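# Place yellow sponge on desk with blue foam block

## Task

Set the yellow sponge down on top of the desk that carries a blue foam block, resting on the desk surface itself and not on any other object there. If no desk in the room has a blue foam block, put the sponge inside the tote near the door instead, fully within it and not overhanging its rim. Every foam block must stay in its original spot and orientation, nothing new may be left lying on the floor, and all cartons must stay standing upright on their desks. The robot must not tip over or finish leaning, or the task fails. The result only counts if it holds without the robot supporting anything at the end.

## Robot and tools

ROBOT. A Hello Robot Stretch 4: an omni-wheel base, a vertical mast with a lift, a single arm that telescopes straight forward, a three-joint wrist (yaw, pitch, roll) and a two-finger gripper. It stands about 1.6 m tall; the base rim lies within 0.23 m of the base origin. There is one arm, so every joint target goes into one shared dictionary.

FRAMES. Base frame: origin on the floor below the base centre, x ahead, y to the left, z up. hand_pose is reported in this frame and marks the point between the fingers, 0.015 m back from the tips; with all wrist joints at 0 its axes line up with the base frame. The printed hand position may be slightly wrong. The odometry frame is where the base frame was when the scene began. base_odometry counts wheel rotation only, so slip shows up as travel; heading is left-positive, -3.142 to 3.142.

execute_actions. Argument "actions" is a list holding exactly one action (or empty, which just reports state and images). Optional "cameras": list of head_camera, head_left_camera, head_right_camera, wrist_camera or all; omitted/null/["all"] gives every camera, [] gives none. An action may contain "base", "joints" or both, plus optional "pace" and "contact_limits"; or only "end_of_arm".
- base: one command, an offset from the base's last reported position, never a pose. translate_m: metres straight ahead (negative backs up), -2 to 2. strafe_m: metres sideways, left positive, -2 to 2. rotate_rad: radians in place, counter-clockwise from above positive, -3.2 to 3.2.
- joints: absolute targets by name. lift_m 0 to 1.2 m; arm_m 0 to 0.55 m extension; wrist_yaw_rad -1.134 to 4.276 (0 ahead, positive left, 3.14 tucked back, above 3.4 the arm may interfere); wrist_pitch_rad -1.117 to 4.259 (0 level, 1.57 pointing down); wrist_roll_rad -1.117 to 4.259 (0 fingers level, positive turns clockwise seen from behind); gripper_m 0 to 0.08 m finger gap. Joint targets past range are clipped and reported; other bad values or unknown keys reject the whole call and nothing moves.
- pace: "slow", "default", "fast", "max". Base top speeds 0.1/0.3/0.4/0.6 m/s and 1/2/3/4 rad/s; a raised lift (above 0.2 m) lowers these, to 0.3 m/s and 1 rad/s at full height.
- contact_limits: only {"arm_m": value}, 0 (gentlest) to 0.75 (firmest), default 0.5; the arm halts on contact above that.
- end_of_arm: "enable_torque" re-powers wrist or gripper motors that cut out.
Motions in one action start together. Any joint or the base omitted may still be driving to an earlier target. No action runs over 15 s. A good first move unfolds the wrist: lift_m 0.4 with wrist_yaw_rad 0.

wait: {"seconds": 0 to 10}; commands nothing and returns state and images.
zoom_image: {"camera": name, "region": [x0, y0, x1, y1]} in pixels of that camera's latest full image, top-left origin, at most 504 by 504.
read_manual: returns licence text only; moves nothing.
finished_scene: {"scene": current scene number}. Irreversible; only call it once the goal is met and stable. Replying without any tool call ends everything.

RESULTS. base_status and joint_status tell how each motion ended: "done"; "off_target" (stopped short, may still push); "contact_stop_at_<key>" (blocked, now holding, lift/arm/wheels may go slack); "limit_stop_at_<name>" such as own_body or tilt; "time_out"; "torque_fault" (that wrist or gripper motor went limp; send enable_torque). After a stop, later motion calls in the same reply are skipped. on_its_own lists things not commanded by this call; "held at" is the held target. lidar_m: 12 distances in m, 30-degree sectors starting straight ahead and going counter-clockwise (4th left, 7th behind, 10th right); "-" is nothing seen or closer than 0.25 m; it sees from about 0.15 m up, so desk tops register. wrist_depth_mm: 7x7 grid of median depths, 100 to 2000 mm. turned_by_wheels vs turned_by_imu differing by over about 0.1 rad suggests a collision or slip. base_tilt in degrees (forward, right positive) with a fixed offset up to about 1.5. motor_effort: percent of maximum, bracket is the peak; a load in a level gripper shifts wrist pitch effort.

GRIPPING. Command gripper_m below the object's width to squeeze; once the fingers touch, the gripper only aims slightly past contact. "off_target" after closing means something is held; "done" usually means empty, though thin or light grips may still read done. Gripper effort staying beyond about 50 causes a torque fault and may drop the item.

CAMERAS. head_camera looks ahead and down from the mast top; turn the base to look elsewhere. head_left_camera and head_right_camera are fisheyes beside it, steeper, also showing base and arm. wrist_camera looks along the fingers, tips near the bottom of the image.

AVOID. Dropping or flinging the sponge, knocking or rotating foam blocks, toppling cartons, leaving things on the floor, pressing hard with the gripper (torque faults), tilting the gripper up while rolled (self-collision), and driving or turning with a heavy load and arm_m over 0.2, or pushing with a high gripper, which can tip the robot. A lean over 6 degrees triggers limit_stop_at_tilt and slackens lift, arm and wheels. Release the sponge so it rests on its own before finishing. Faster robot motion is preferred.

Each tool is called after "Request:" by a JSON object that holds its "name" and its "arguments", one argument or row to a line.

## Session

I'll start by looking at the current state and camera images.

Request:
{"name": "execute_actions", "arguments": {
  "actions": []
}}

Scene clock: 0.00 s.
base_odometry: x=+0.000 y=+0.000 heading=+0.000 (m, m, rad; odometry frame)
turned_by_wheels: +0.000 (rad since the last result)
turned_by_imu: +0.000 (rad since the last result)
base_tilt: forward=+0.3 right=-0.2 (deg)
lidar_m: 1.47 1.50 1.15 1.08 1.08 2.08 1.17 1.15 1.47 2.06 2.10 1.39
base_status: not commanded
joint_positions: lift_m=+0.233 arm_m=+0.001 wrist_yaw_rad=+3.088 wrist_pitch_rad=-0.012 wrist_roll_rad=+0.011 gripper_m=+0.040
joint_status: not commanded
motor_effort: lift_m=+21 arm_m=+0 wrist_yaw_rad=+0 wrist_pitch_rad=-8 wrist_roll_rad=-1 gripper_m=+0 wheel_0=+1 wheel_1=+0 wheel_2=+0 (%)
hand_pose: x=-0.0357 y=+0.0986 z=+0.4133 quat_wxyz=(+0.027, +0.006, +0.005, +1.000) (m; base frame)
wrist_depth_mm: - 144 - - - - - / - 134 1308 - - - - / - 121 171 - - - - / 109 141 214 - - - - / 1042 1921 - - - - - / 1537 1708 1618 1863 1808 1863 1863 / 1042 1160 125 1138 121 1255 1229
pictures: head_camera, head_left_camera, head_right_camera, wrist_camera
Images, in order (width x height): head_camera 420x560, head_left_camera 420x672, head_right_camera 420x672, wrist_camera 616x392.

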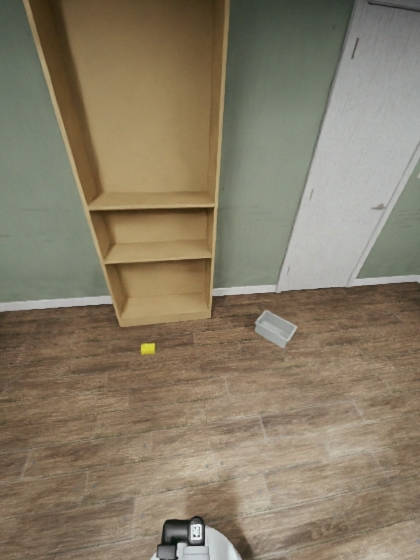

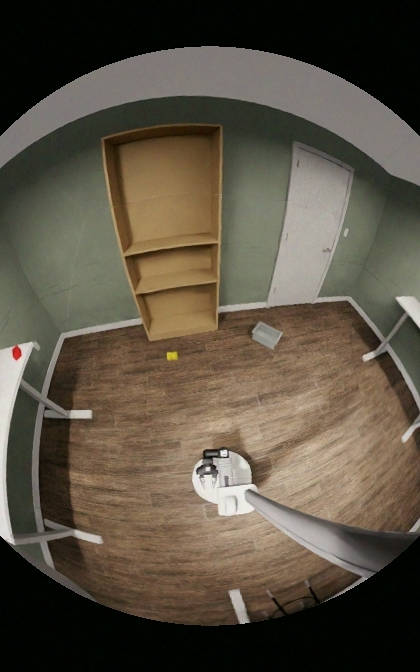

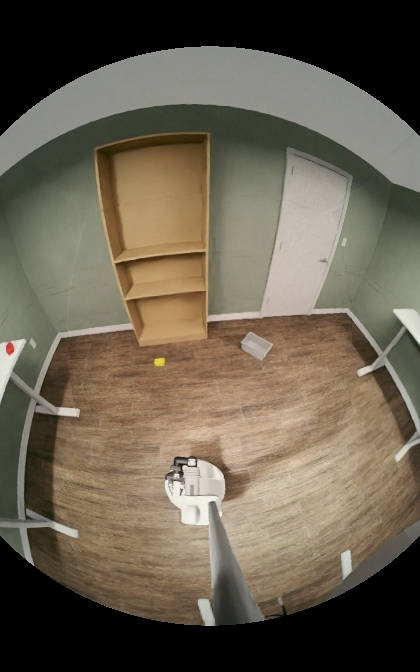

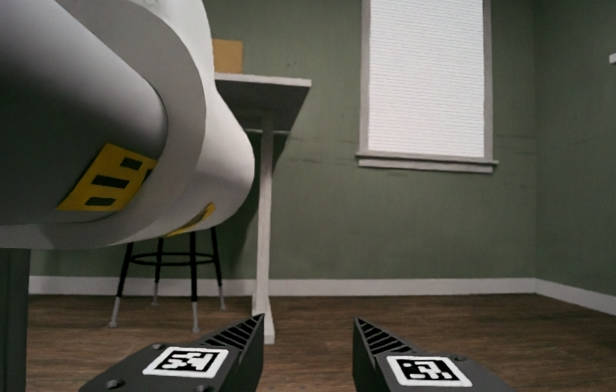

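Request:
{"name": "zoom_image", "arguments": {
  "camera": "head_camera",
  "region": [100, 300, 320, 400]
}}

Request:
{"name": "zoom_image", "arguments": {
  "camera": "head_left_camera",
  "region": [0, 300, 140, 600]
}}

Request:
{"name": "zoom_image", "arguments": {
  "camera": "head_right_camera",
  "region": [300, 270, 420, 600]
}}

Region (100, 300, 320, 400) of head_camera's 420x560 image, scaled by 2.291, with more detail than that image has; it fills the top 229 rows of this view, and the rest is white.

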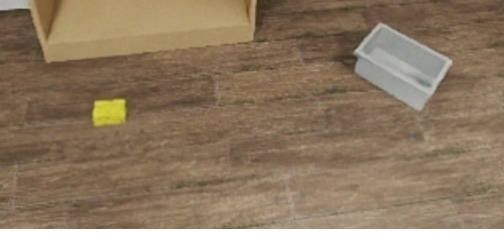

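Region (0, 300, 140, 600) of head_left_camera's 420x672 image, scaled by 1.680, with more detail than that image has; it fills the left 235 columns of this view, and the rest is white.

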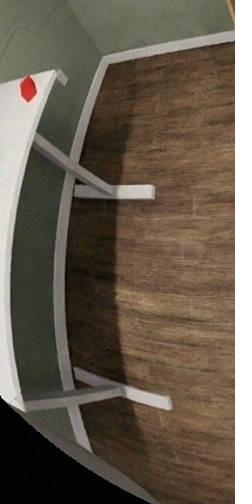

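Region (300, 270, 420, 600) of head_right_camera's 420x672 image, scaled by 1.527, with more detail than that image has; it fills the left 183 columns of this view, and the rest is white.

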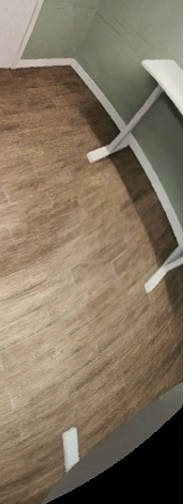

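Request:
{"name": "zoom_image", "arguments": {
  "camera": "head_camera",
  "region": [128, 333, 168, 363]
}}

Region (128, 333, 168, 363) of head_camera's 420x560 image, scaled by 12.600, with more detail than that image has; it fills the top 378 rows of this view, and the rest is white.

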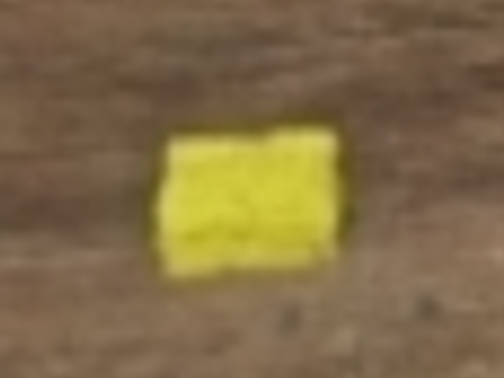

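Request:
{"name": "execute_actions", "arguments": {
  "actions": [
    {"base": {"rotate_rad": 1.6}, "joints": {"lift_m": 0.4, "wrist_yaw_rad": 0, "gripper_m": 0.08}, "pace": "fast"}
  ]
}}

Scene clock: 8.63 s.
base_odometry: x=+0.000 y=+0.000 heading=+1.600 (m, m, rad; odometry frame)
turned_by_wheels: +1.600 (rad since the last result)
turned_by_imu: +1.607 (rad since the last result)
base_tilt: forward=+0.3 right=-0.2 (deg)
lidar_m: 1.08 1.11 2.04 1.14 1.18 1.53 2.49 2.14 1.38 1.48 1.50 1.18
base_status: done
joint_positions: lift_m=+0.400 arm_m=+0.001 wrist_yaw_rad=+0.001 wrist_pitch_rad=-0.012 wrist_roll_rad=+0.011 gripper_m=+0.080
joint_status: all done
motor_effort: lift_m=+24(28) arm_m=+0(1) wrist_yaw_rad=-1(8) wrist_pitch_rad=-8(8) wrist_roll_rad=-1(0) gripper_m=+2(2) wheel_0=-2(10) wheel_1=-1(8) wheel_2=+0(10) (%)
hand_pose: x=+0.3847 y=-0.0873 z=+0.5804 quat_wxyz=(+1.000, +0.005, -0.006, +0.000) (m; base frame)
wrist_depth_mm: 1661 1708 1661 1708 1756 1808 1808 / 976 960 1042 1025 1078 1756 1808 / 1618 1618 1576 1308 1281 1756 1808 / 1618 1661 1661 1708 1756 1808 1808 / 1618 1618 1661 1708 1708 1756 1808 / 1576 1618 1661 1708 1708 1756 1756 / 1464 105 1308 1537 1308 122 1708
pictures: head_camera, head_left_camera, head_right_camera, wrist_camera
camera_calibration (this result's frames):
wrist_camera: T_world_to_cam=[[0.00666286, -0.999945, 0.00810655, -0.0900678], [0.051696, -0.00775145, -0.998633, 0.621987], [0.998641, 0.00707283, 0.0516415, -0.268266], [0, 0, 0, 1]] pos_world=[0.236347, -0.0833441, 0.63572]
Images, in order (width x height): head_camera 420x560, head_left_camera 420x672, head_right_camera 420x672, wrist_camera 616x392.

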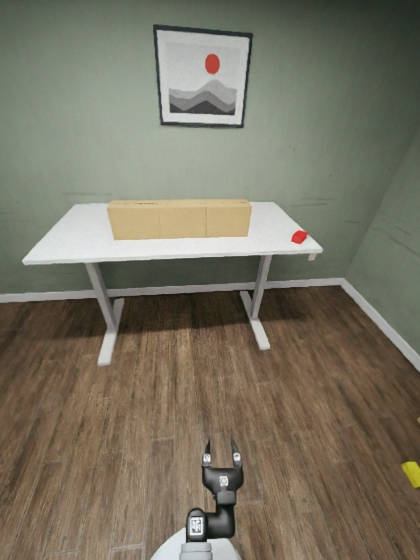

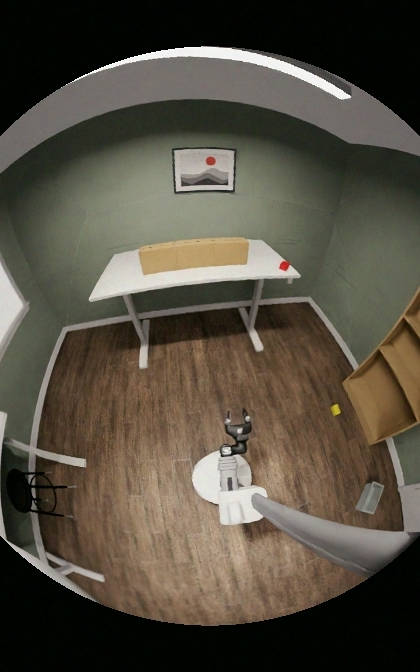

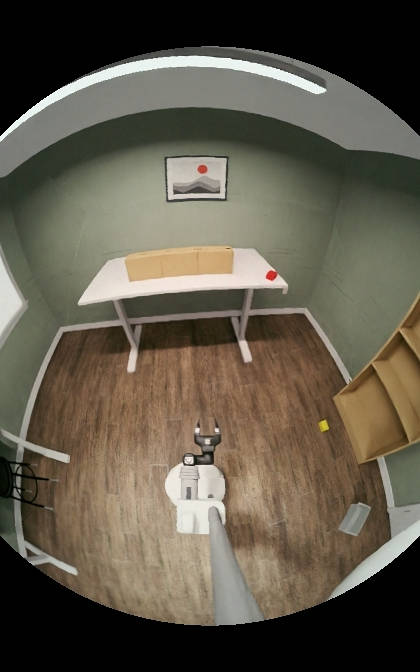

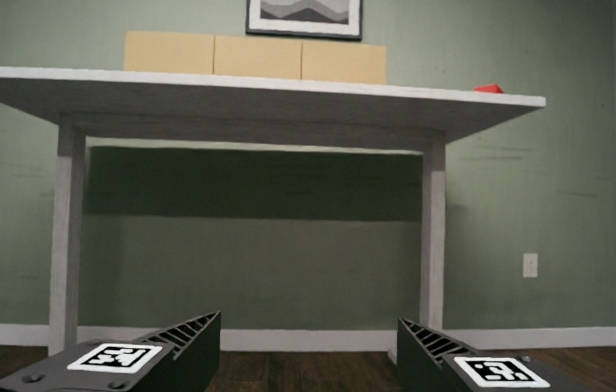

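Request:
{"name": "execute_actions", "arguments": {
  "actions": [
    {"base": {"rotate_rad": 1.75}, "pace": "max"}
  ],
  "cameras": ["head_camera", "head_left_camera"]
}}

Scene clock: 11.07 s.
base_odometry: x=+0.000 y=+0.000 heading=-2.933 (m, m, rad; odometry frame)
turned_by_wheels: +1.750 (rad since the last result)
turned_by_imu: +1.759 (rad since the last result)
base_tilt: forward=+0.3 right=-0.2 (deg)
lidar_m: 1.14 1.22 2.14 2.08 2.19 1.38 1.49 1.91 1.09 1.07 1.15 1.17
base_status: done
joint_positions: lift_m=+0.400 arm_m=+0.001 wrist_yaw_rad=+0.000 wrist_pitch_rad=-0.012 wrist_roll_rad=+0.011 gripper_m=+0.080
joint_status: not commanded
motor_effort: lift_m=+23(24) arm_m=-1(1) wrist_yaw_rad=-1(1) wrist_pitch_rad=-8(8) wrist_roll_rad=-2(0) gripper_m=+2(1) wheel_0=+1(8) wheel_1=+2(8) wheel_2=+3(11) (%)
hand_pose: x=+0.3847 y=-0.0874 z=+0.5805 quat_wxyz=(+1.000, +0.005, -0.006, +0.000) (m; base frame)
wrist_depth_mm: 1921 1921 1808 1808 1756 1661 1661 / 1182 1138 1098 1078 1708 1661 1618 / 1430 1397 1366 1336 1708 1708 1618 / 1863 1863 1808 1756 1708 1661 1661 / 1863 1808 1808 1756 1708 1708 1618 / 1863 1808 1756 1756 1708 1618 1618 / 1430 105 1308 1430 1229 121 1618
pictures: head_camera, head_left_camera
Images, in order (width x height): head_camera 420x560, head_left_camera 420x672.

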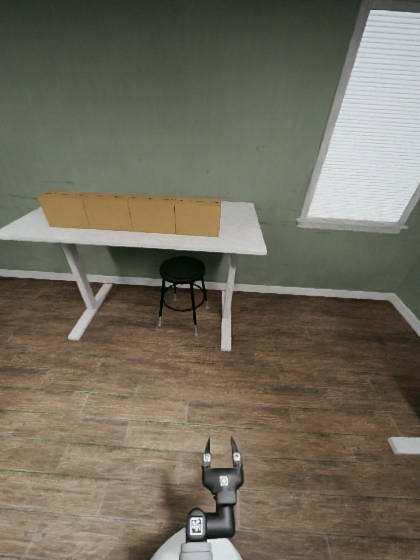

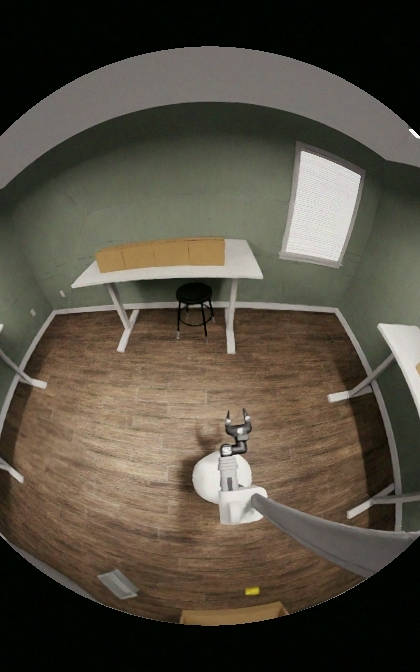

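Request:
{"name": "execute_actions", "arguments": {
  "actions": [
    {"base": {"rotate_rad": 1.45}, "pace": "max"}
  ],
  "cameras": ["head_camera", "head_left_camera"]
}}

Scene clock: 13.23 s.
base_odometry: x=+0.000 y=+0.000 heading=-1.483 (m, m, rad; odometry frame)
turned_by_wheels: +1.450 (rad since the last result)
turned_by_imu: +1.457 (rad since the last result)
base_tilt: forward=+0.3 right=-0.2 (deg)
lidar_m: 2.07 2.13 1.37 1.48 1.52 1.15 1.08 1.12 2.06 1.14 1.18 1.59
base_status: done
joint_positions: lift_m=+0.400 arm_m=+0.001 wrist_yaw_rad=+0.000 wrist_pitch_rad=-0.012 wrist_roll_rad=+0.011 gripper_m=+0.080
joint_status: not commanded
motor_effort: lift_m=+24(24) arm_m=-1(1) wrist_yaw_rad=-1(1) wrist_pitch_rad=-8(7) wrist_roll_rad=-1(1) gripper_m=+2(2) wheel_0=-2(10) wheel_1=-1(9) wheel_2=+0(11) (%)
hand_pose: x=+0.3847 y=-0.0874 z=+0.5805 quat_wxyz=(+1.000, +0.005, -0.006, +0.000) (m; base frame)
wrist_depth_mm: - - - - - - - / - - - - - - - / - - - - - - - / - - - - - - - / - - - - - - - / - - - - - - - / 1576 105 1281 1537 1336 121 1708
pictures: head_camera, head_left_camera
Images, in order (width x height): head_camera 420x560, head_left_camera 420x672.

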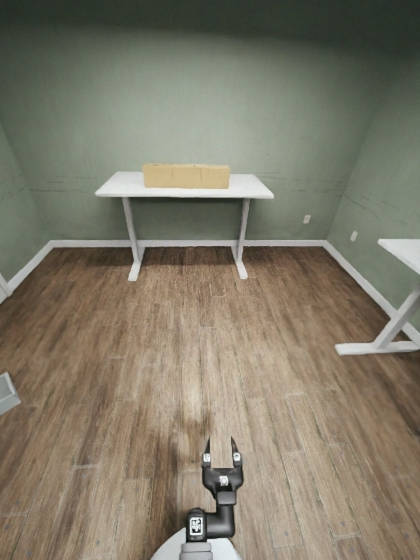

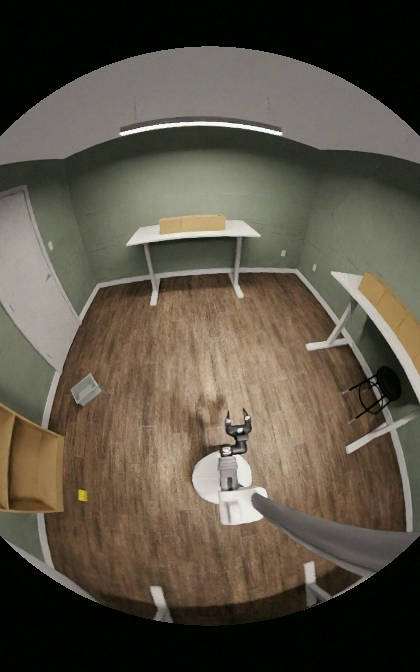

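Request:
{"name": "execute_actions", "arguments": {
  "actions": [
    {"base": {"rotate_rad": 1.875}, "joints": {"arm_m": 0.4, "wrist_pitch_rad": 1.57, "wrist_roll_rad": 1.86, "lift_m": 0.35}, "pace": "max"}
  ],
  "cameras": ["head_camera"]
}}

Scene clock: 25.90 s.
base_odometry: x=+0.000 y=+0.000 heading=+0.392 (m, m, rad; odometry frame)
turned_by_wheels: +1.875 (rad since the last result)
turned_by_imu: +1.882 (rad since the last result)
base_tilt: forward=+0.2 right=-0.2 (deg)
lidar_m: 1.47 1.30 1.08 1.06 1.25 1.15 1.16 1.37 2.04 2.06 1.37 1.40
base_status: done
joint_positions: lift_m=+0.350 arm_m=+0.399 wrist_yaw_rad=+0.001 wrist_pitch_rad=+1.570 wrist_roll_rad=+1.860 gripper_m=+0.080
joint_status: all done
motor_effort: lift_m=+17(19) arm_m=+6(7) wrist_yaw_rad=-2(3) wrist_pitch_rad=+2(9) wrist_roll_rad=+1(5) gripper_m=+1(2) wheel_0=+0(15) wheel_1=-1(8) wheel_2=+1(13) (%)
hand_pose: x=+0.5701 y=-0.0874 z=+0.3158 quat_wxyz=(+0.423, +0.567, +0.423, -0.566) (m; base frame)
wrist_depth_mm: 480 477 480 480 480 480 480 / 477 473 473 477 477 477 477 / 469 473 473 473 473 473 477 / 466 466 469 466 469 473 469 / 462 462 462 466 466 466 466 / 459 459 459 459 459 459 462 / 459 105 455 459 455 121 459
pictures: head_camera
Images, in order (width x height): head_camera 420x560.

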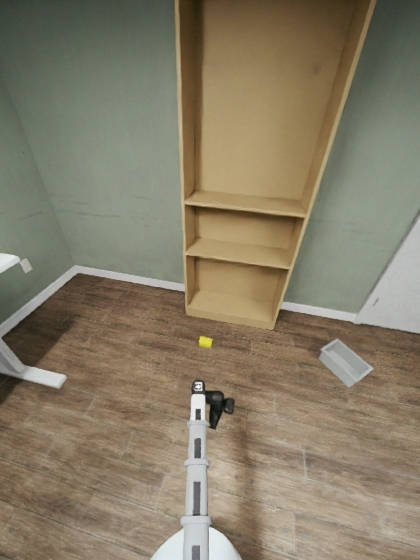

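Request:
{"name": "execute_actions", "arguments": {
  "actions": [
    {"base": {"translate_m": 0.6}, "joints": {"wrist_yaw_rad": 0.89, "wrist_roll_rad": 2.75, "lift_m": 0.22}, "pace": "max"}
  ],
  "cameras": ["head_camera", "wrist_camera"]
}}

Scene clock: 31.90 s.
base_odometry: x=+0.554 y=+0.229 heading=+0.392 (m, m, rad; odometry frame)
turned_by_wheels: +0.000 (rad since the last result)
turned_by_imu: -0.002 (rad since the last result)
base_tilt: forward=+0.3 right=-0.1 (deg)
lidar_m: 0.90 1.40 0.94 0.93 1.09 2.53 1.95 2.11 2.22 1.09 1.05 0.91
base_status: done
joint_positions: lift_m=+0.220 arm_m=+0.399 wrist_yaw_rad=+0.890 wrist_pitch_rad=+1.570 wrist_roll_rad=+2.750 gripper_m=+0.080
joint_status: all done
motor_effort: lift_m=+17(16) arm_m=+6(6) wrist_yaw_rad=+1(7) wrist_pitch_rad=+1(2) wrist_roll_rad=+1(6) gripper_m=+1(0) wheel_0=+1(7) wheel_1=+0(8) wheel_2=+1(14) (%)
hand_pose: x=+0.6379 y=-0.0549 z=+0.1858 quat_wxyz=(+0.423, +0.567, +0.423, -0.566) (m; base frame)
wrist_depth_mm: 349 349 347 347 347 345 347 / 345 345 345 345 345 343 343 / 342 342 340 340 340 340 340 / 338 340 338 336 336 338 336 / 334 334 334 290 334 334 334 / 332 332 330 286 332 330 330 / 329 105 285 327 327 122 327
pictures: head_camera, wrist_camera
camera_calibration (this result's frames):
wrist_camera: T_world_to_cam=[[-0.963634, 0.267145, -0.00657189, 0.635039], [0.267194, 0.962855, -0.0389497, -0.0474331], [-0.00407742, -0.0392892, -0.99922, 0.331368], [0, 0, 0, 1]] pos_world=[0.62597, -0.110957, 0.333435]
Images, in order (width x height): head_camera 420x560, wrist_camera 616x392.

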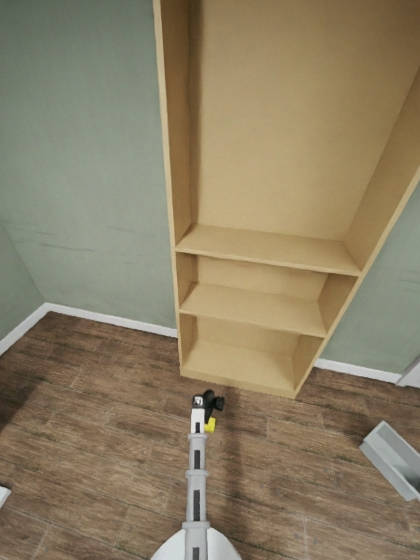

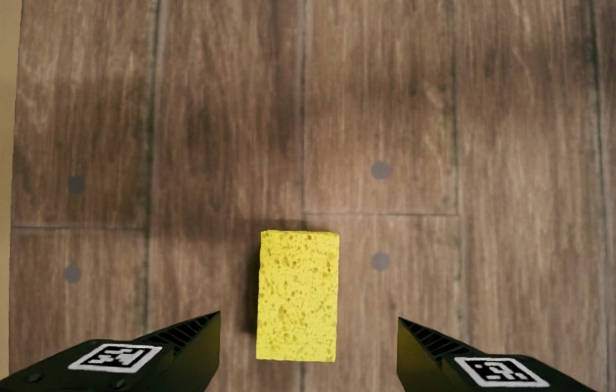

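Request:
{"name": "execute_actions", "arguments": {
  "actions": [
    {"joints": {"arm_m": 0.409, "lift_m": 0.062}, "pace": "fast"}
  ],
  "cameras": ["wrist_camera"]
}}

Scene clock: 36.97 s.
base_odometry: x=+0.554 y=+0.229 heading=+0.392 (m, m, rad; odometry frame)
turned_by_wheels: +0.000 (rad since the last result)
turned_by_imu: -0.001 (rad since the last result)
base_tilt: forward=+0.3 right=-0.2 (deg)
lidar_m: 0.90 1.41 0.93 0.93 1.07 2.53 1.95 2.11 2.22 1.08 1.05 0.90
base_status: not commanded
joint_positions: lift_m=+0.062 arm_m=+0.408 wrist_yaw_rad=+0.890 wrist_pitch_rad=+1.570 wrist_roll_rad=+2.750 gripper_m=+0.080
joint_status: all done
motor_effort: lift_m=+17(14) arm_m=+6(6) wrist_yaw_rad=+1(2) wrist_pitch_rad=+1(1) wrist_roll_rad=+0(0) gripper_m=+1(2) wheel_0=+1(0) wheel_1=+0(0) wheel_2=+1(1) (%)
hand_pose: x=+0.6468 y=-0.0549 z=+0.0279 quat_wxyz=(+0.423, +0.567, +0.423, -0.566) (m; base frame)
wrist_depth_mm: 184 183 183 183 183 183 183 / 182 182 181 182 181 181 181 / 180 180 180 180 180 179 179 / 179 178 178 178 179 178 178 / 177 177 176 132 176 176 176 / 175 175 143 131 131 175 175 / 174 105 130 129 130 121 173
pictures: wrist_camera
camera_calibration (this result's frames):
wrist_camera: T_world_to_cam=[[-0.963642, 0.267117, -0.00651979, 0.642607], [0.267165, 0.962859, -0.0390691, -0.0559287], [-0.00415841, -0.0393905, -0.999215, 0.17365], [0, 0, 0, 1]] pos_world=[0.634908, -0.11096, 0.175519]
Images, in order (width x height): wrist_camera 616x392.

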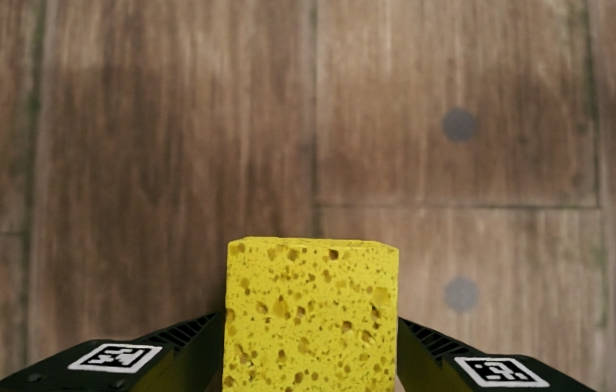

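The sponge is centered between the fingers. Closing the gripper.

Request:
{"name": "execute_actions", "arguments": {
  "actions": [
    {"joints": {"gripper_m": 0.045}}
  ],
  "cameras": ["wrist_camera"]
}}

Scene clock: 38.43 s.
base_odometry: x=+0.554 y=+0.229 heading=+0.392 (m, m, rad; odometry frame)
turned_by_wheels: +0.000 (rad since the last result)
turned_by_imu: +0.000 (rad since the last result)
base_tilt: forward=+0.2 right=-0.1 (deg)
lidar_m: 0.89 1.39 0.95 0.94 1.07 2.52 1.97 2.11 2.22 1.12 1.05 0.90
base_status: not commanded
joint_positions: lift_m=+0.062 arm_m=+0.408 wrist_yaw_rad=+0.890 wrist_pitch_rad=+1.570 wrist_roll_rad=+2.750 gripper_m=+0.060
joint_status: gripper_m off_target (ended at +0.060, target +0.045)
on_its_own: gripper_m is held at +0.055, not at your +0.045, by its contact guard: the fingers met something
motor_effort: lift_m=+17(17) arm_m=+6(7) wrist_yaw_rad=-1(1) wrist_pitch_rad=+1(1) wrist_roll_rad=-1(0) gripper_m=-36(36) wheel_0=+1(1) wheel_1=+0(0) wheel_2=+1(1) (%)
hand_pose: x=+0.6468 y=-0.0549 z=+0.0279 quat_wxyz=(+0.423, +0.567, +0.423, -0.566) (m; base frame)
wrist_depth_mm: 184 183 183 183 183 183 183 / 182 182 181 181 181 181 181 / 180 180 180 180 180 180 180 / 179 179 179 178 178 178 178 / 177 177 176 132 176 177 176 / 175 176 145 131 174 175 174 / 174 149 129 129 129 173 173
pictures: wrist_camera
camera_calibration (this result's frames):
wrist_camera: T_world_to_cam=[[-0.963638, 0.267132, -0.00651983, 0.642606], [0.26718, 0.962854, -0.039069, -0.0559387], [-0.00415896, -0.0393904, -0.999215, 0.173651], [0, 0, 0, 1]] pos_world=[0.634907, -0.11096, 0.175519]
Images, in order (width x height): wrist_camera 616x392.

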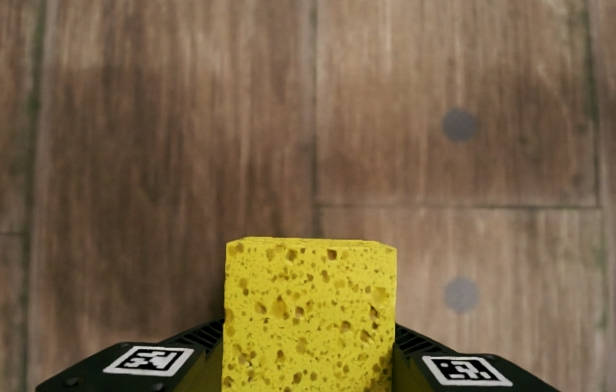

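Request:
{"name": "execute_actions", "arguments": {
  "actions": [
    {"base": {"rotate_rad": 2.45}, "joints": {"arm_m": 0.11, "lift_m": 0.34}, "pace": "fast"}
  ],
  "cameras": ["head_camera", "head_right_camera", "wrist_camera"]
}}

Scene clock: 47.67 s.
base_odometry: x=+0.554 y=+0.229 heading=+2.842 (m, m, rad; odometry frame)
turned_by_wheels: +2.450 (rad since the last result)
turned_by_imu: +2.464 (rad since the last result)
base_tilt: forward=+0.3 right=-0.1 (deg)
lidar_m: 1.43 1.73 1.86 2.28 2.21 1.08 0.94 0.87 0.96 0.98 0.93 1.00
base_status: done
joint_positions: lift_m=+0.340 arm_m=+0.111 wrist_yaw_rad=+0.890 wrist_pitch_rad=+1.570 wrist_roll_rad=+2.750 gripper_m=+0.060
joint_status: all done
on_its_own: gripper_m is held at +0.055, not at your +0.045, by its contact guard: the fingers met something
motor_effort: lift_m=+25(27) arm_m=-7(9) wrist_yaw_rad=-1(2) wrist_pitch_rad=+2(5) wrist_roll_rad=+0(0) gripper_m=-36(37) wheel_0=-1(10) wheel_1=+0(8) wheel_2=+1(11) (%)
hand_pose: x=+0.3502 y=-0.0548 z=+0.3052 quat_wxyz=(+0.423, +0.567, +0.423, -0.566) (m; base frame)
wrist_depth_mm: 477 473 473 469 473 469 473 / 469 469 466 466 466 469 291 / 466 466 462 462 462 351 247 / 459 462 459 462 459 310 244 / 459 455 455 132 455 294 242 / 452 452 146 131 449 297 241 / 449 286 129 129 129 268 250
pictures: head_camera, head_right_camera, wrist_camera
camera_calibration (this result's frames):
wrist_camera: T_world_to_cam=[[-0.963759, 0.266694, -0.00657704, 0.358597], [0.266744, 0.96298, -0.0389368, 0.0341938], [-0.00405066, -0.0392801, -0.99922, 0.449528], [0, 0, 0, 1]] pos_world=[0.338301, -0.110906, 0.452868]
Images, in order (width x height): head_camera 420x560, head_right_camera 420x672, wrist_camera 616x392.

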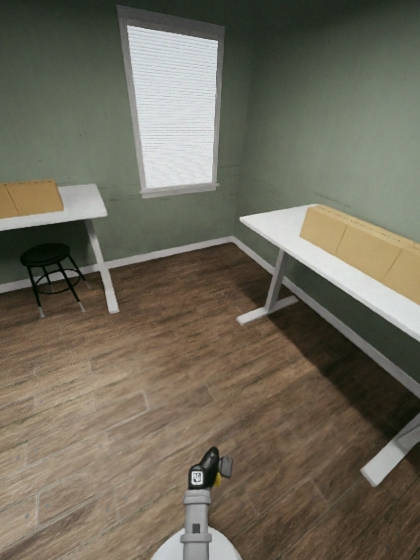

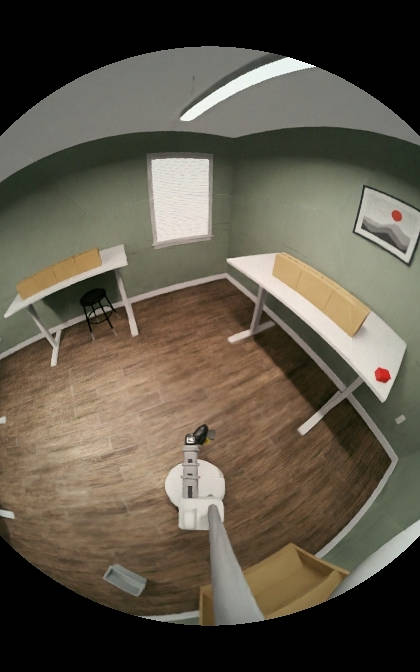

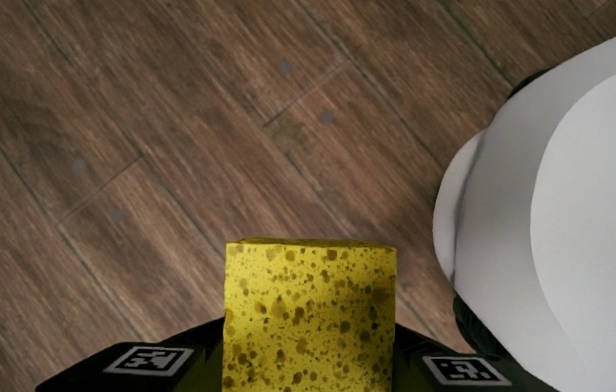

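Request:
{"name": "execute_actions", "arguments": {
  "actions": [
    {"base": {"strafe_m": -1.4}, "joints": {"arm_m": 0.0}, "pace": "max"}
  ],
  "cameras": ["head_camera", "head_left_camera"]
}}

Scene clock: 53.20 s.
base_odometry: x=+0.968 y=+1.567 heading=+2.842 (m, m, rad; odometry frame)
turned_by_wheels: +0.000 (rad since the last result)
turned_by_imu: -0.003 (rad since the last result)
base_tilt: forward=+0.2 right=-0.2 (deg)
lidar_m: 0.40 0.37 0.43 3.56 0.92 0.82 0.60 0.60 0.65 0.48 0.48 0.51
base_status: done
joint_positions: lift_m=+0.340 arm_m=+0.002 wrist_yaw_rad=+0.890 wrist_pitch_rad=+1.570 wrist_roll_rad=+2.750 gripper_m=+0.060
joint_status: all done
on_its_own: gripper_m is held at +0.055, not at your +0.045, by its contact guard: the fingers met something
motor_effort: lift_m=+22(24) arm_m=-6(6) wrist_yaw_rad=+0(2) wrist_pitch_rad=+1(2) wrist_roll_rad=-1(0) gripper_m=-36(36) wheel_0=-1(14) wheel_1=+2(14) wheel_2=+0(2) (%)
hand_pose: x=+0.2410 y=-0.0549 z=+0.3054 quat_wxyz=(+0.423, +0.567, +0.423, -0.567) (m; base frame)
wrist_depth_mm: 342 394 473 477 473 473 469 / 382 469 469 469 469 265 250 / 449 466 466 462 312 247 246 / 462 459 462 462 246 244 244 / 459 459 455 132 242 241 240 / 452 452 146 131 239 239 239 / 427 286 129 129 129 237 237
pictures: head_camera, head_left_camera
Images, in order (width x height): head_camera 420x560, head_left_camera 420x672.

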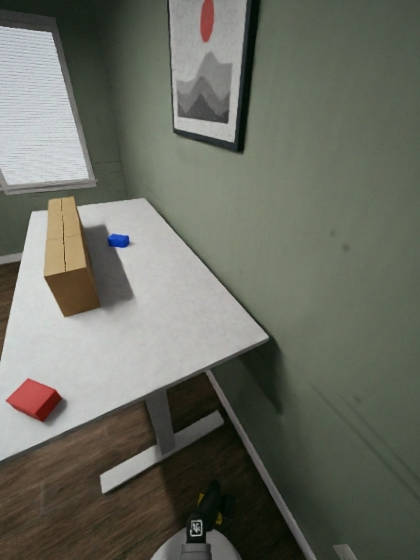

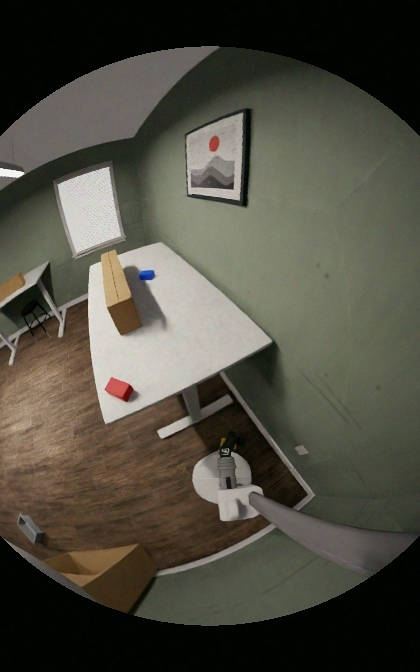

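Request:
{"name": "zoom_image", "arguments": {
  "camera": "head_camera",
  "region": [0, 180, 280, 460]
}}

Request:
{"name": "zoom_image", "arguments": {
  "camera": "head_camera",
  "region": [95, 222, 145, 260]
}}

Region (0, 180, 280, 460) of head_camera's 420x560 image, scaled by 1.800, with more detail than that image has.

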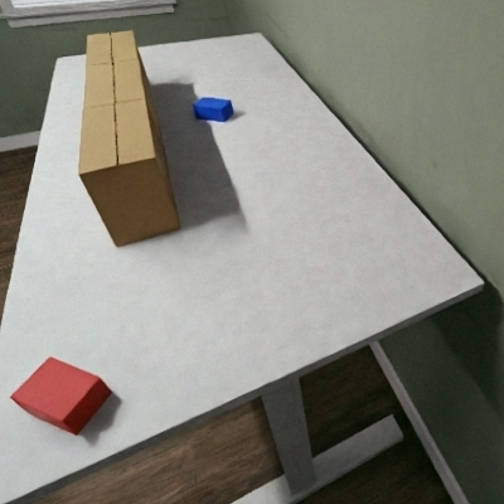

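Region (95, 222, 145, 260) of head_camera's 420x560 image, scaled by 10.080, with more detail than that image has; it fills the top 383 rows of this view, and the rest is white.

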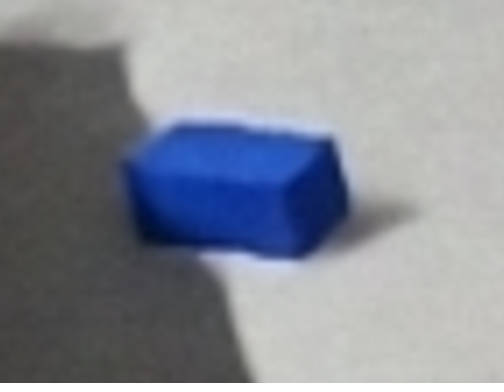

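Request:
{"name": "execute_actions", "arguments": {
  "actions": [
    {"joints": {"lift_m": 1.07}, "pace": "max"}
  ],
  "cameras": ["head_camera", "wrist_camera"]
}}

Scene clock: 58.87 s.
base_odometry: x=+0.968 y=+1.567 heading=+2.842 (m, m, rad; odometry frame)
turned_by_wheels: +0.000 (rad since the last result)
turned_by_imu: -0.001 (rad since the last result)
base_tilt: forward=+0.2 right=-0.3 (deg)
lidar_m: 0.42 0.38 0.43 3.60 0.94 0.82 0.62 0.59 0.65 0.49 0.48 0.51
base_status: not commanded
joint_positions: lift_m=+1.070 arm_m=+0.002 wrist_yaw_rad=+0.890 wrist_pitch_rad=+1.570 wrist_roll_rad=+2.750 gripper_m=+0.060
joint_status: all done
on_its_own: gripper_m is held at +0.055, not at your +0.045, by its contact guard: the fingers met something
motor_effort: lift_m=+23(30) arm_m=-6(6) wrist_yaw_rad=+0(0) wrist_pitch_rad=+1(2) wrist_roll_rad=-1(0) gripper_m=-36(36) wheel_0=-1(1) wheel_1=+2(1) wheel_2=+0(0) (%)
hand_pose: x=+0.2410 y=-0.0549 z=+1.0353 quat_wxyz=(+0.423, +0.567, +0.423, -0.566) (m; base frame)
wrist_depth_mm: 342 410 530 732 1160 1098 891 / 392 496 676 1042 1229 1229 991 / 469 621 917 1205 1205 1205 1078 / 585 820 1182 1182 976 976 1182 / 768 1160 1160 132 976 1182 1205 / 1098 1205 146 131 960 1182 1182 / 1160 647 129 129 129 1160 1160
pictures: head_camera, wrist_camera
camera_calibration (this result's frames):
wrist_camera: T_world_to_cam=[[-0.963661, 0.267048, -0.0064844, 0.258117], [0.267093, 0.962875, -0.0391496, 0.091929], [-0.00421115, -0.0394589, -0.999212, 1.17862], [0, 0, 0, 1]] pos_world=[0.229147, -0.110939, 1.18296]
Images, in order (width x height): head_camera 420x560, wrist_camera 616x392.

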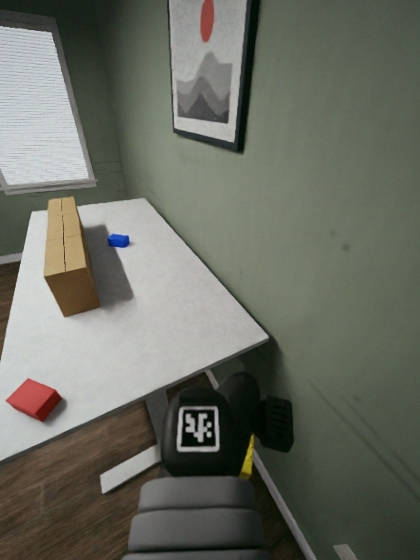

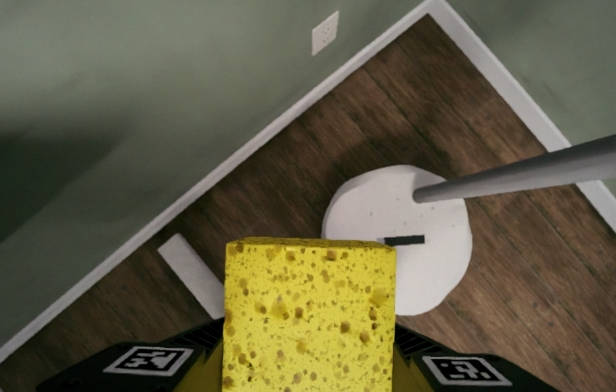

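Request:
{"name": "execute_actions", "arguments": {
  "actions": [
    {"base": {"rotate_rad": 0.25}, "joints": {"arm_m": 0.38, "lift_m": 1.09}, "pace": "fast"}
  ],
  "cameras": ["head_camera", "wrist_camera"]
}}

Scene clock: 63.77 s.
base_odometry: x=+0.968 y=+1.567 heading=+3.091 (m, m, rad; odometry frame)
turned_by_wheels: +0.249 (rad since the last result)
turned_by_imu: +0.250 (rad since the last result)
base_tilt: forward=+0.3 right=-0.1 (deg)
lidar_m: 0.38 0.39 0.47 2.16 0.95 0.69 0.60 0.61 0.53 0.46 0.46 0.46
base_status: done
joint_positions: lift_m=+1.090 arm_m=+0.379 wrist_yaw_rad=+0.890 wrist_pitch_rad=+1.570 wrist_roll_rad=+2.750 gripper_m=+0.060
joint_status: all done
on_its_own: gripper_m is held at +0.055, not at your +0.045, by its contact guard: the fingers met something
motor_effort: lift_m=+24(25) arm_m=+6(6) wrist_yaw_rad=+0(0) wrist_pitch_rad=+1(2) wrist_roll_rad=+1(0) gripper_m=-36(36) wheel_0=-3(6) wheel_1=-3(6) wheel_2=-3(8) (%)
hand_pose: x=+0.6179 y=-0.0548 z=+1.0552 quat_wxyz=(+0.423, +0.567, +0.423, -0.566) (m; base frame)
wrist_depth_mm: 265 264 263 263 263 960 1255 / 262 262 262 260 262 260 1255 / 259 259 258 257 258 258 1229 / 256 256 256 255 256 256 1008 / 253 254 253 132 253 253 254 / 251 251 146 131 250 250 251 / 250 187 129 129 129 248 249
pictures: head_camera, wrist_camera
camera_calibration (this result's frames):
wrist_camera: T_world_to_cam=[[-0.963697, 0.266916, -0.00659168, 0.621511], [0.266967, 0.96292, -0.0389034, -0.00816911], [-0.0040367, -0.0392509, -0.999221, 1.20003], [0, 0, 0, 1]] pos_world=[0.605973, -0.110923, 1.20288]
Images, in order (width x height): head_camera 420x560, wrist_camera 616x392.

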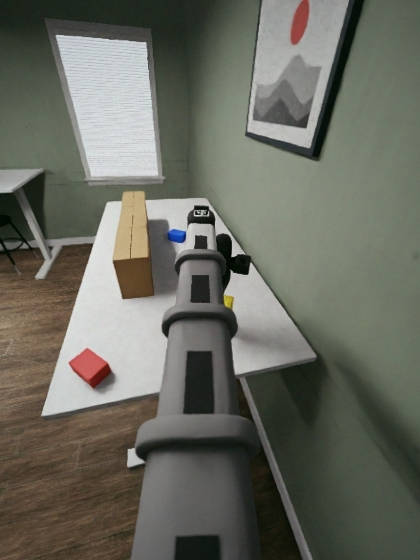

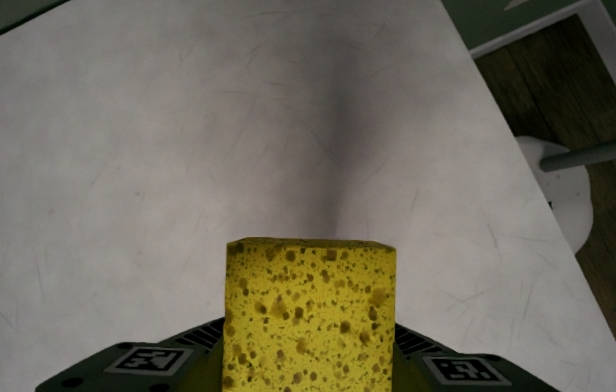

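Request:
{"name": "execute_actions", "arguments": {
  "actions": [
    {"joints": {"lift_m": 1.014}, "pace": "default"}
  ],
  "cameras": ["wrist_camera"]
}}

Scene clock: 65.63 s.
base_odometry: x=+0.968 y=+1.567 heading=+3.091 (m, m, rad; odometry frame)
turned_by_wheels: +0.000 (rad since the last result)
turned_by_imu: +0.000 (rad since the last result)
base_tilt: forward=+0.4 right=-0.1 (deg)
lidar_m: 0.39 0.38 0.48 2.13 0.94 0.69 0.60 0.60 0.55 0.48 0.49 0.44
base_status: not commanded
joint_positions: lift_m=+1.014 arm_m=+0.379 wrist_yaw_rad=+0.890 wrist_pitch_rad=+1.570 wrist_roll_rad=+2.750 gripper_m=+0.060
joint_status: all done
on_its_own: gripper_m is held at +0.055, not at your +0.045, by its contact guard: the fingers met something
motor_effort: lift_m=+16(25) arm_m=+6(6) wrist_yaw_rad=-1(1) wrist_pitch_rad=+1(2) wrist_roll_rad=+1(0) gripper_m=-36(37) wheel_0=-3(3) wheel_1=-3(3) wheel_2=-3(3) (%)
hand_pose: x=+0.6179 y=-0.0548 z=+0.9799 quat_wxyz=(+0.423, +0.567, +0.423, -0.566) (m; base frame)
wrist_depth_mm: 186 186 186 185 186 185 1182 / 184 183 183 183 183 183 183 / 182 182 182 182 182 181 182 / 181 181 180 180 180 180 180 / 179 179 179 132 178 178 178 / 178 177 146 131 176 177 177 / 176 150 129 129 129 176 175
pictures: wrist_camera
camera_calibration (this result's frames):
wrist_camera: T_world_to_cam=[[-0.963697, 0.266916, -0.00659172, 0.621015], [0.266967, 0.96292, -0.0389033, -0.0110998], [-0.00403663, -0.0392508, -0.999221, 1.12477], [0, 0, 0, 1]] pos_world=[0.605974, -0.110923, 1.12756]
Images, in order (width x height): wrist_camera 616x392.

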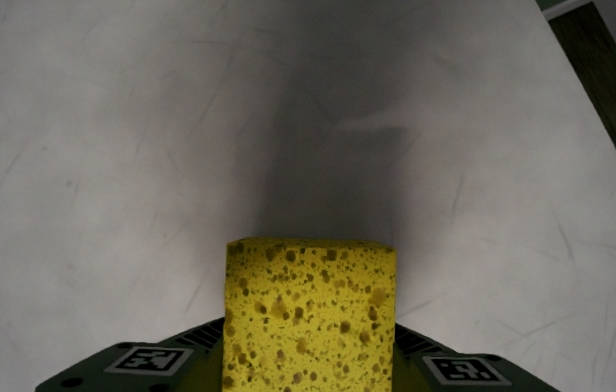

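The sponge is about 2 mm above the desk. Releasing.

Request:
{"name": "execute_actions", "arguments": {
  "actions": [
    {"joints": {"gripper_m": 0.078, "lift_m": 1.012}}
  ],
  "cameras": ["wrist_camera"]
}}

Request:
{"name": "execute_actions", "arguments": {
  "actions": [
    {"joints": {"lift_m": 1.09}, "pace": "max"}
  ],
  "cameras": ["head_camera", "head_left_camera", "wrist_camera"]
}}

Scene clock: 67.37 s.
base_odometry: x=+0.968 y=+1.567 heading=+3.091 (m, m, rad; odometry frame)
turned_by_wheels: +0.000 (rad since the last result)
turned_by_imu: +0.000 (rad since the last result)
base_tilt: forward=+0.3 right=-0.2 (deg)
lidar_m: 0.40 0.40 0.48 2.17 0.94 0.70 0.60 0.59 0.54 0.47 0.46 0.47
base_status: not commanded
joint_positions: lift_m=+1.012 arm_m=+0.379 wrist_yaw_rad=+0.890 wrist_pitch_rad=+1.570 wrist_roll_rad=+2.750 gripper_m=+0.078
joint_status: all done
motor_effort: lift_m=+16(16) arm_m=+6(6) wrist_yaw_rad=-1(1) wrist_pitch_rad=+2(1) wrist_roll_rad=+0(0) gripper_m=+2(37) wheel_0=-3(3) wheel_1=-3(3) wheel_2=-3(3) (%)
hand_pose: x=+0.6179 y=-0.0548 z=+0.9779 quat_wxyz=(+0.423, +0.567, +0.423, -0.566) (m; base frame)
wrist_depth_mm: 184 183 184 184 183 183 676 / 182 182 182 181 181 182 181 / 180 181 180 180 180 180 179 / 179 179 179 178 178 178 178 / 177 177 177 132 176 176 176 / 176 175 139 131 147 175 174 / 174 103 130 130 129 132 173
pictures: wrist_camera
camera_calibration (this result's frames):
wrist_camera: T_world_to_cam=[[-0.963697, 0.266916, -0.00657417, 0.620982], [0.266966, 0.962919, -0.0389436, -0.0111297], [-0.00406428, -0.039285, -0.99922, 1.12277], [0, 0, 0, 1]] pos_world=[0.605973, -0.110925, 1.12555]
Images, in order (width x height): wrist_camera 616x392.

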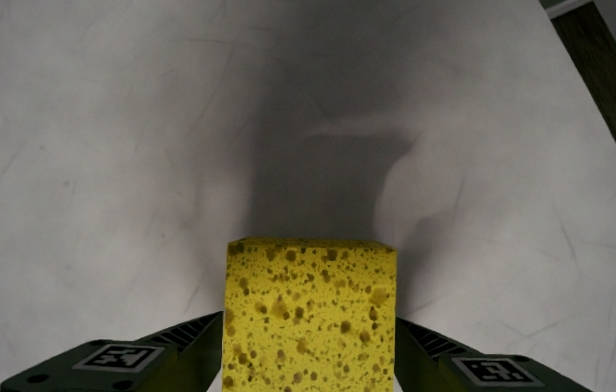

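Scene clock: 68.20 s.
base_odometry: x=+0.968 y=+1.567 heading=+3.091 (m, m, rad; odometry frame)
turned_by_wheels: +0.000 (rad since the last result)
turned_by_imu: +0.000 (rad since the last result)
base_tilt: forward=+0.2 right=-0.2 (deg)
lidar_m: 0.38 0.38 0.46 2.16 0.93 0.70 0.60 0.61 0.54 0.47 0.48 0.45
base_status: not commanded
joint_positions: lift_m=+1.090 arm_m=+0.379 wrist_yaw_rad=+0.890 wrist_pitch_rad=+1.570 wrist_roll_rad=+2.750 gripper_m=+0.078
joint_status: all done
motor_effort: lift_m=+23(24) arm_m=+6(7) wrist_yaw_rad=-1(1) wrist_pitch_rad=+2(1) wrist_roll_rad=+0(1) gripper_m=+2(1) wheel_0=-3(3) wheel_1=-3(3) wheel_2=-3(3) (%)
hand_pose: x=+0.6179 y=-0.0548 z=+1.0553 quat_wxyz=(+0.423, +0.567, +0.423, -0.566) (m; base frame)
wrist_depth_mm: 263 264 264 265 263 960 1255 / 262 262 262 260 260 263 1229 / 258 259 258 258 257 258 1229 / 256 257 257 256 256 256 991 / 255 254 254 208 253 253 254 / 252 252 252 207 251 251 251 / 250 103 160 205 160 132 249
pictures: head_camera, head_left_camera, wrist_camera
camera_calibration (this result's frames):
wrist_camera: T_world_to_cam=[[-0.963698, 0.266916, -0.00654621, 0.621461], [0.266965, 0.962917, -0.0390079, -0.00803403], [-0.00410837, -0.0393394, -0.999217, 1.20015], [0, 0, 0, 1]] pos_world=[0.605976, -0.110928, 1.20297]
Images, in order (width x height): head_camera 420x560, head_left_camera 420x672, wrist_camera 616x392.

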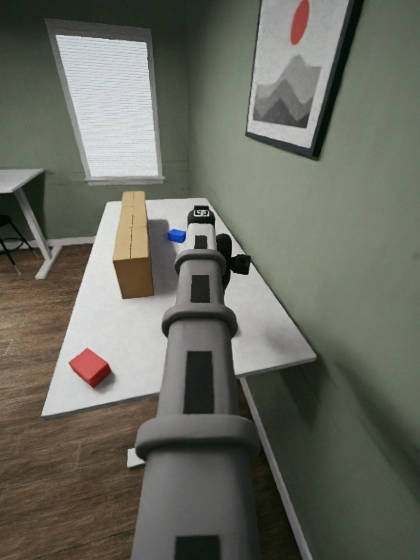

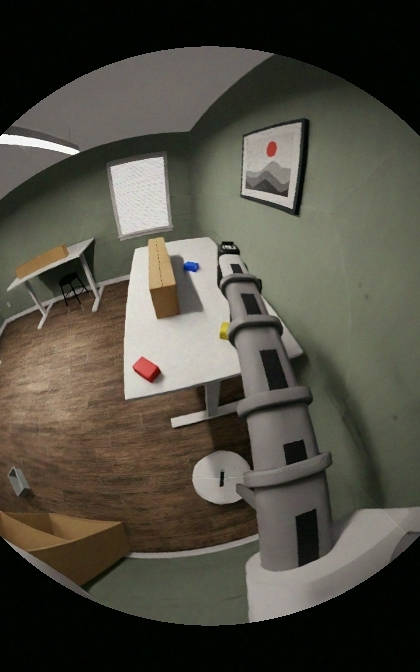

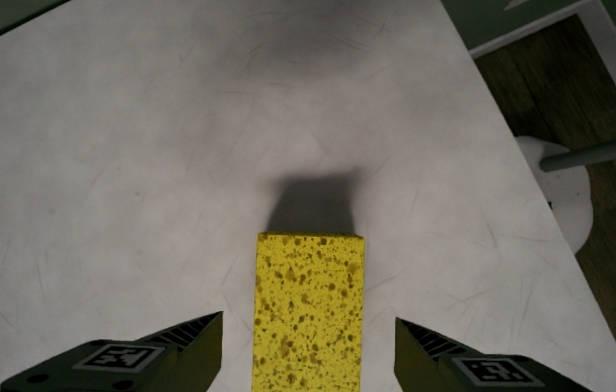

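The sponge rests on the desk with the blue block, and the gripper is clear of it.

Request:
{"name": "finished_scene", "arguments": {
  "scene": 1
}}

The scene is finished: the task was done.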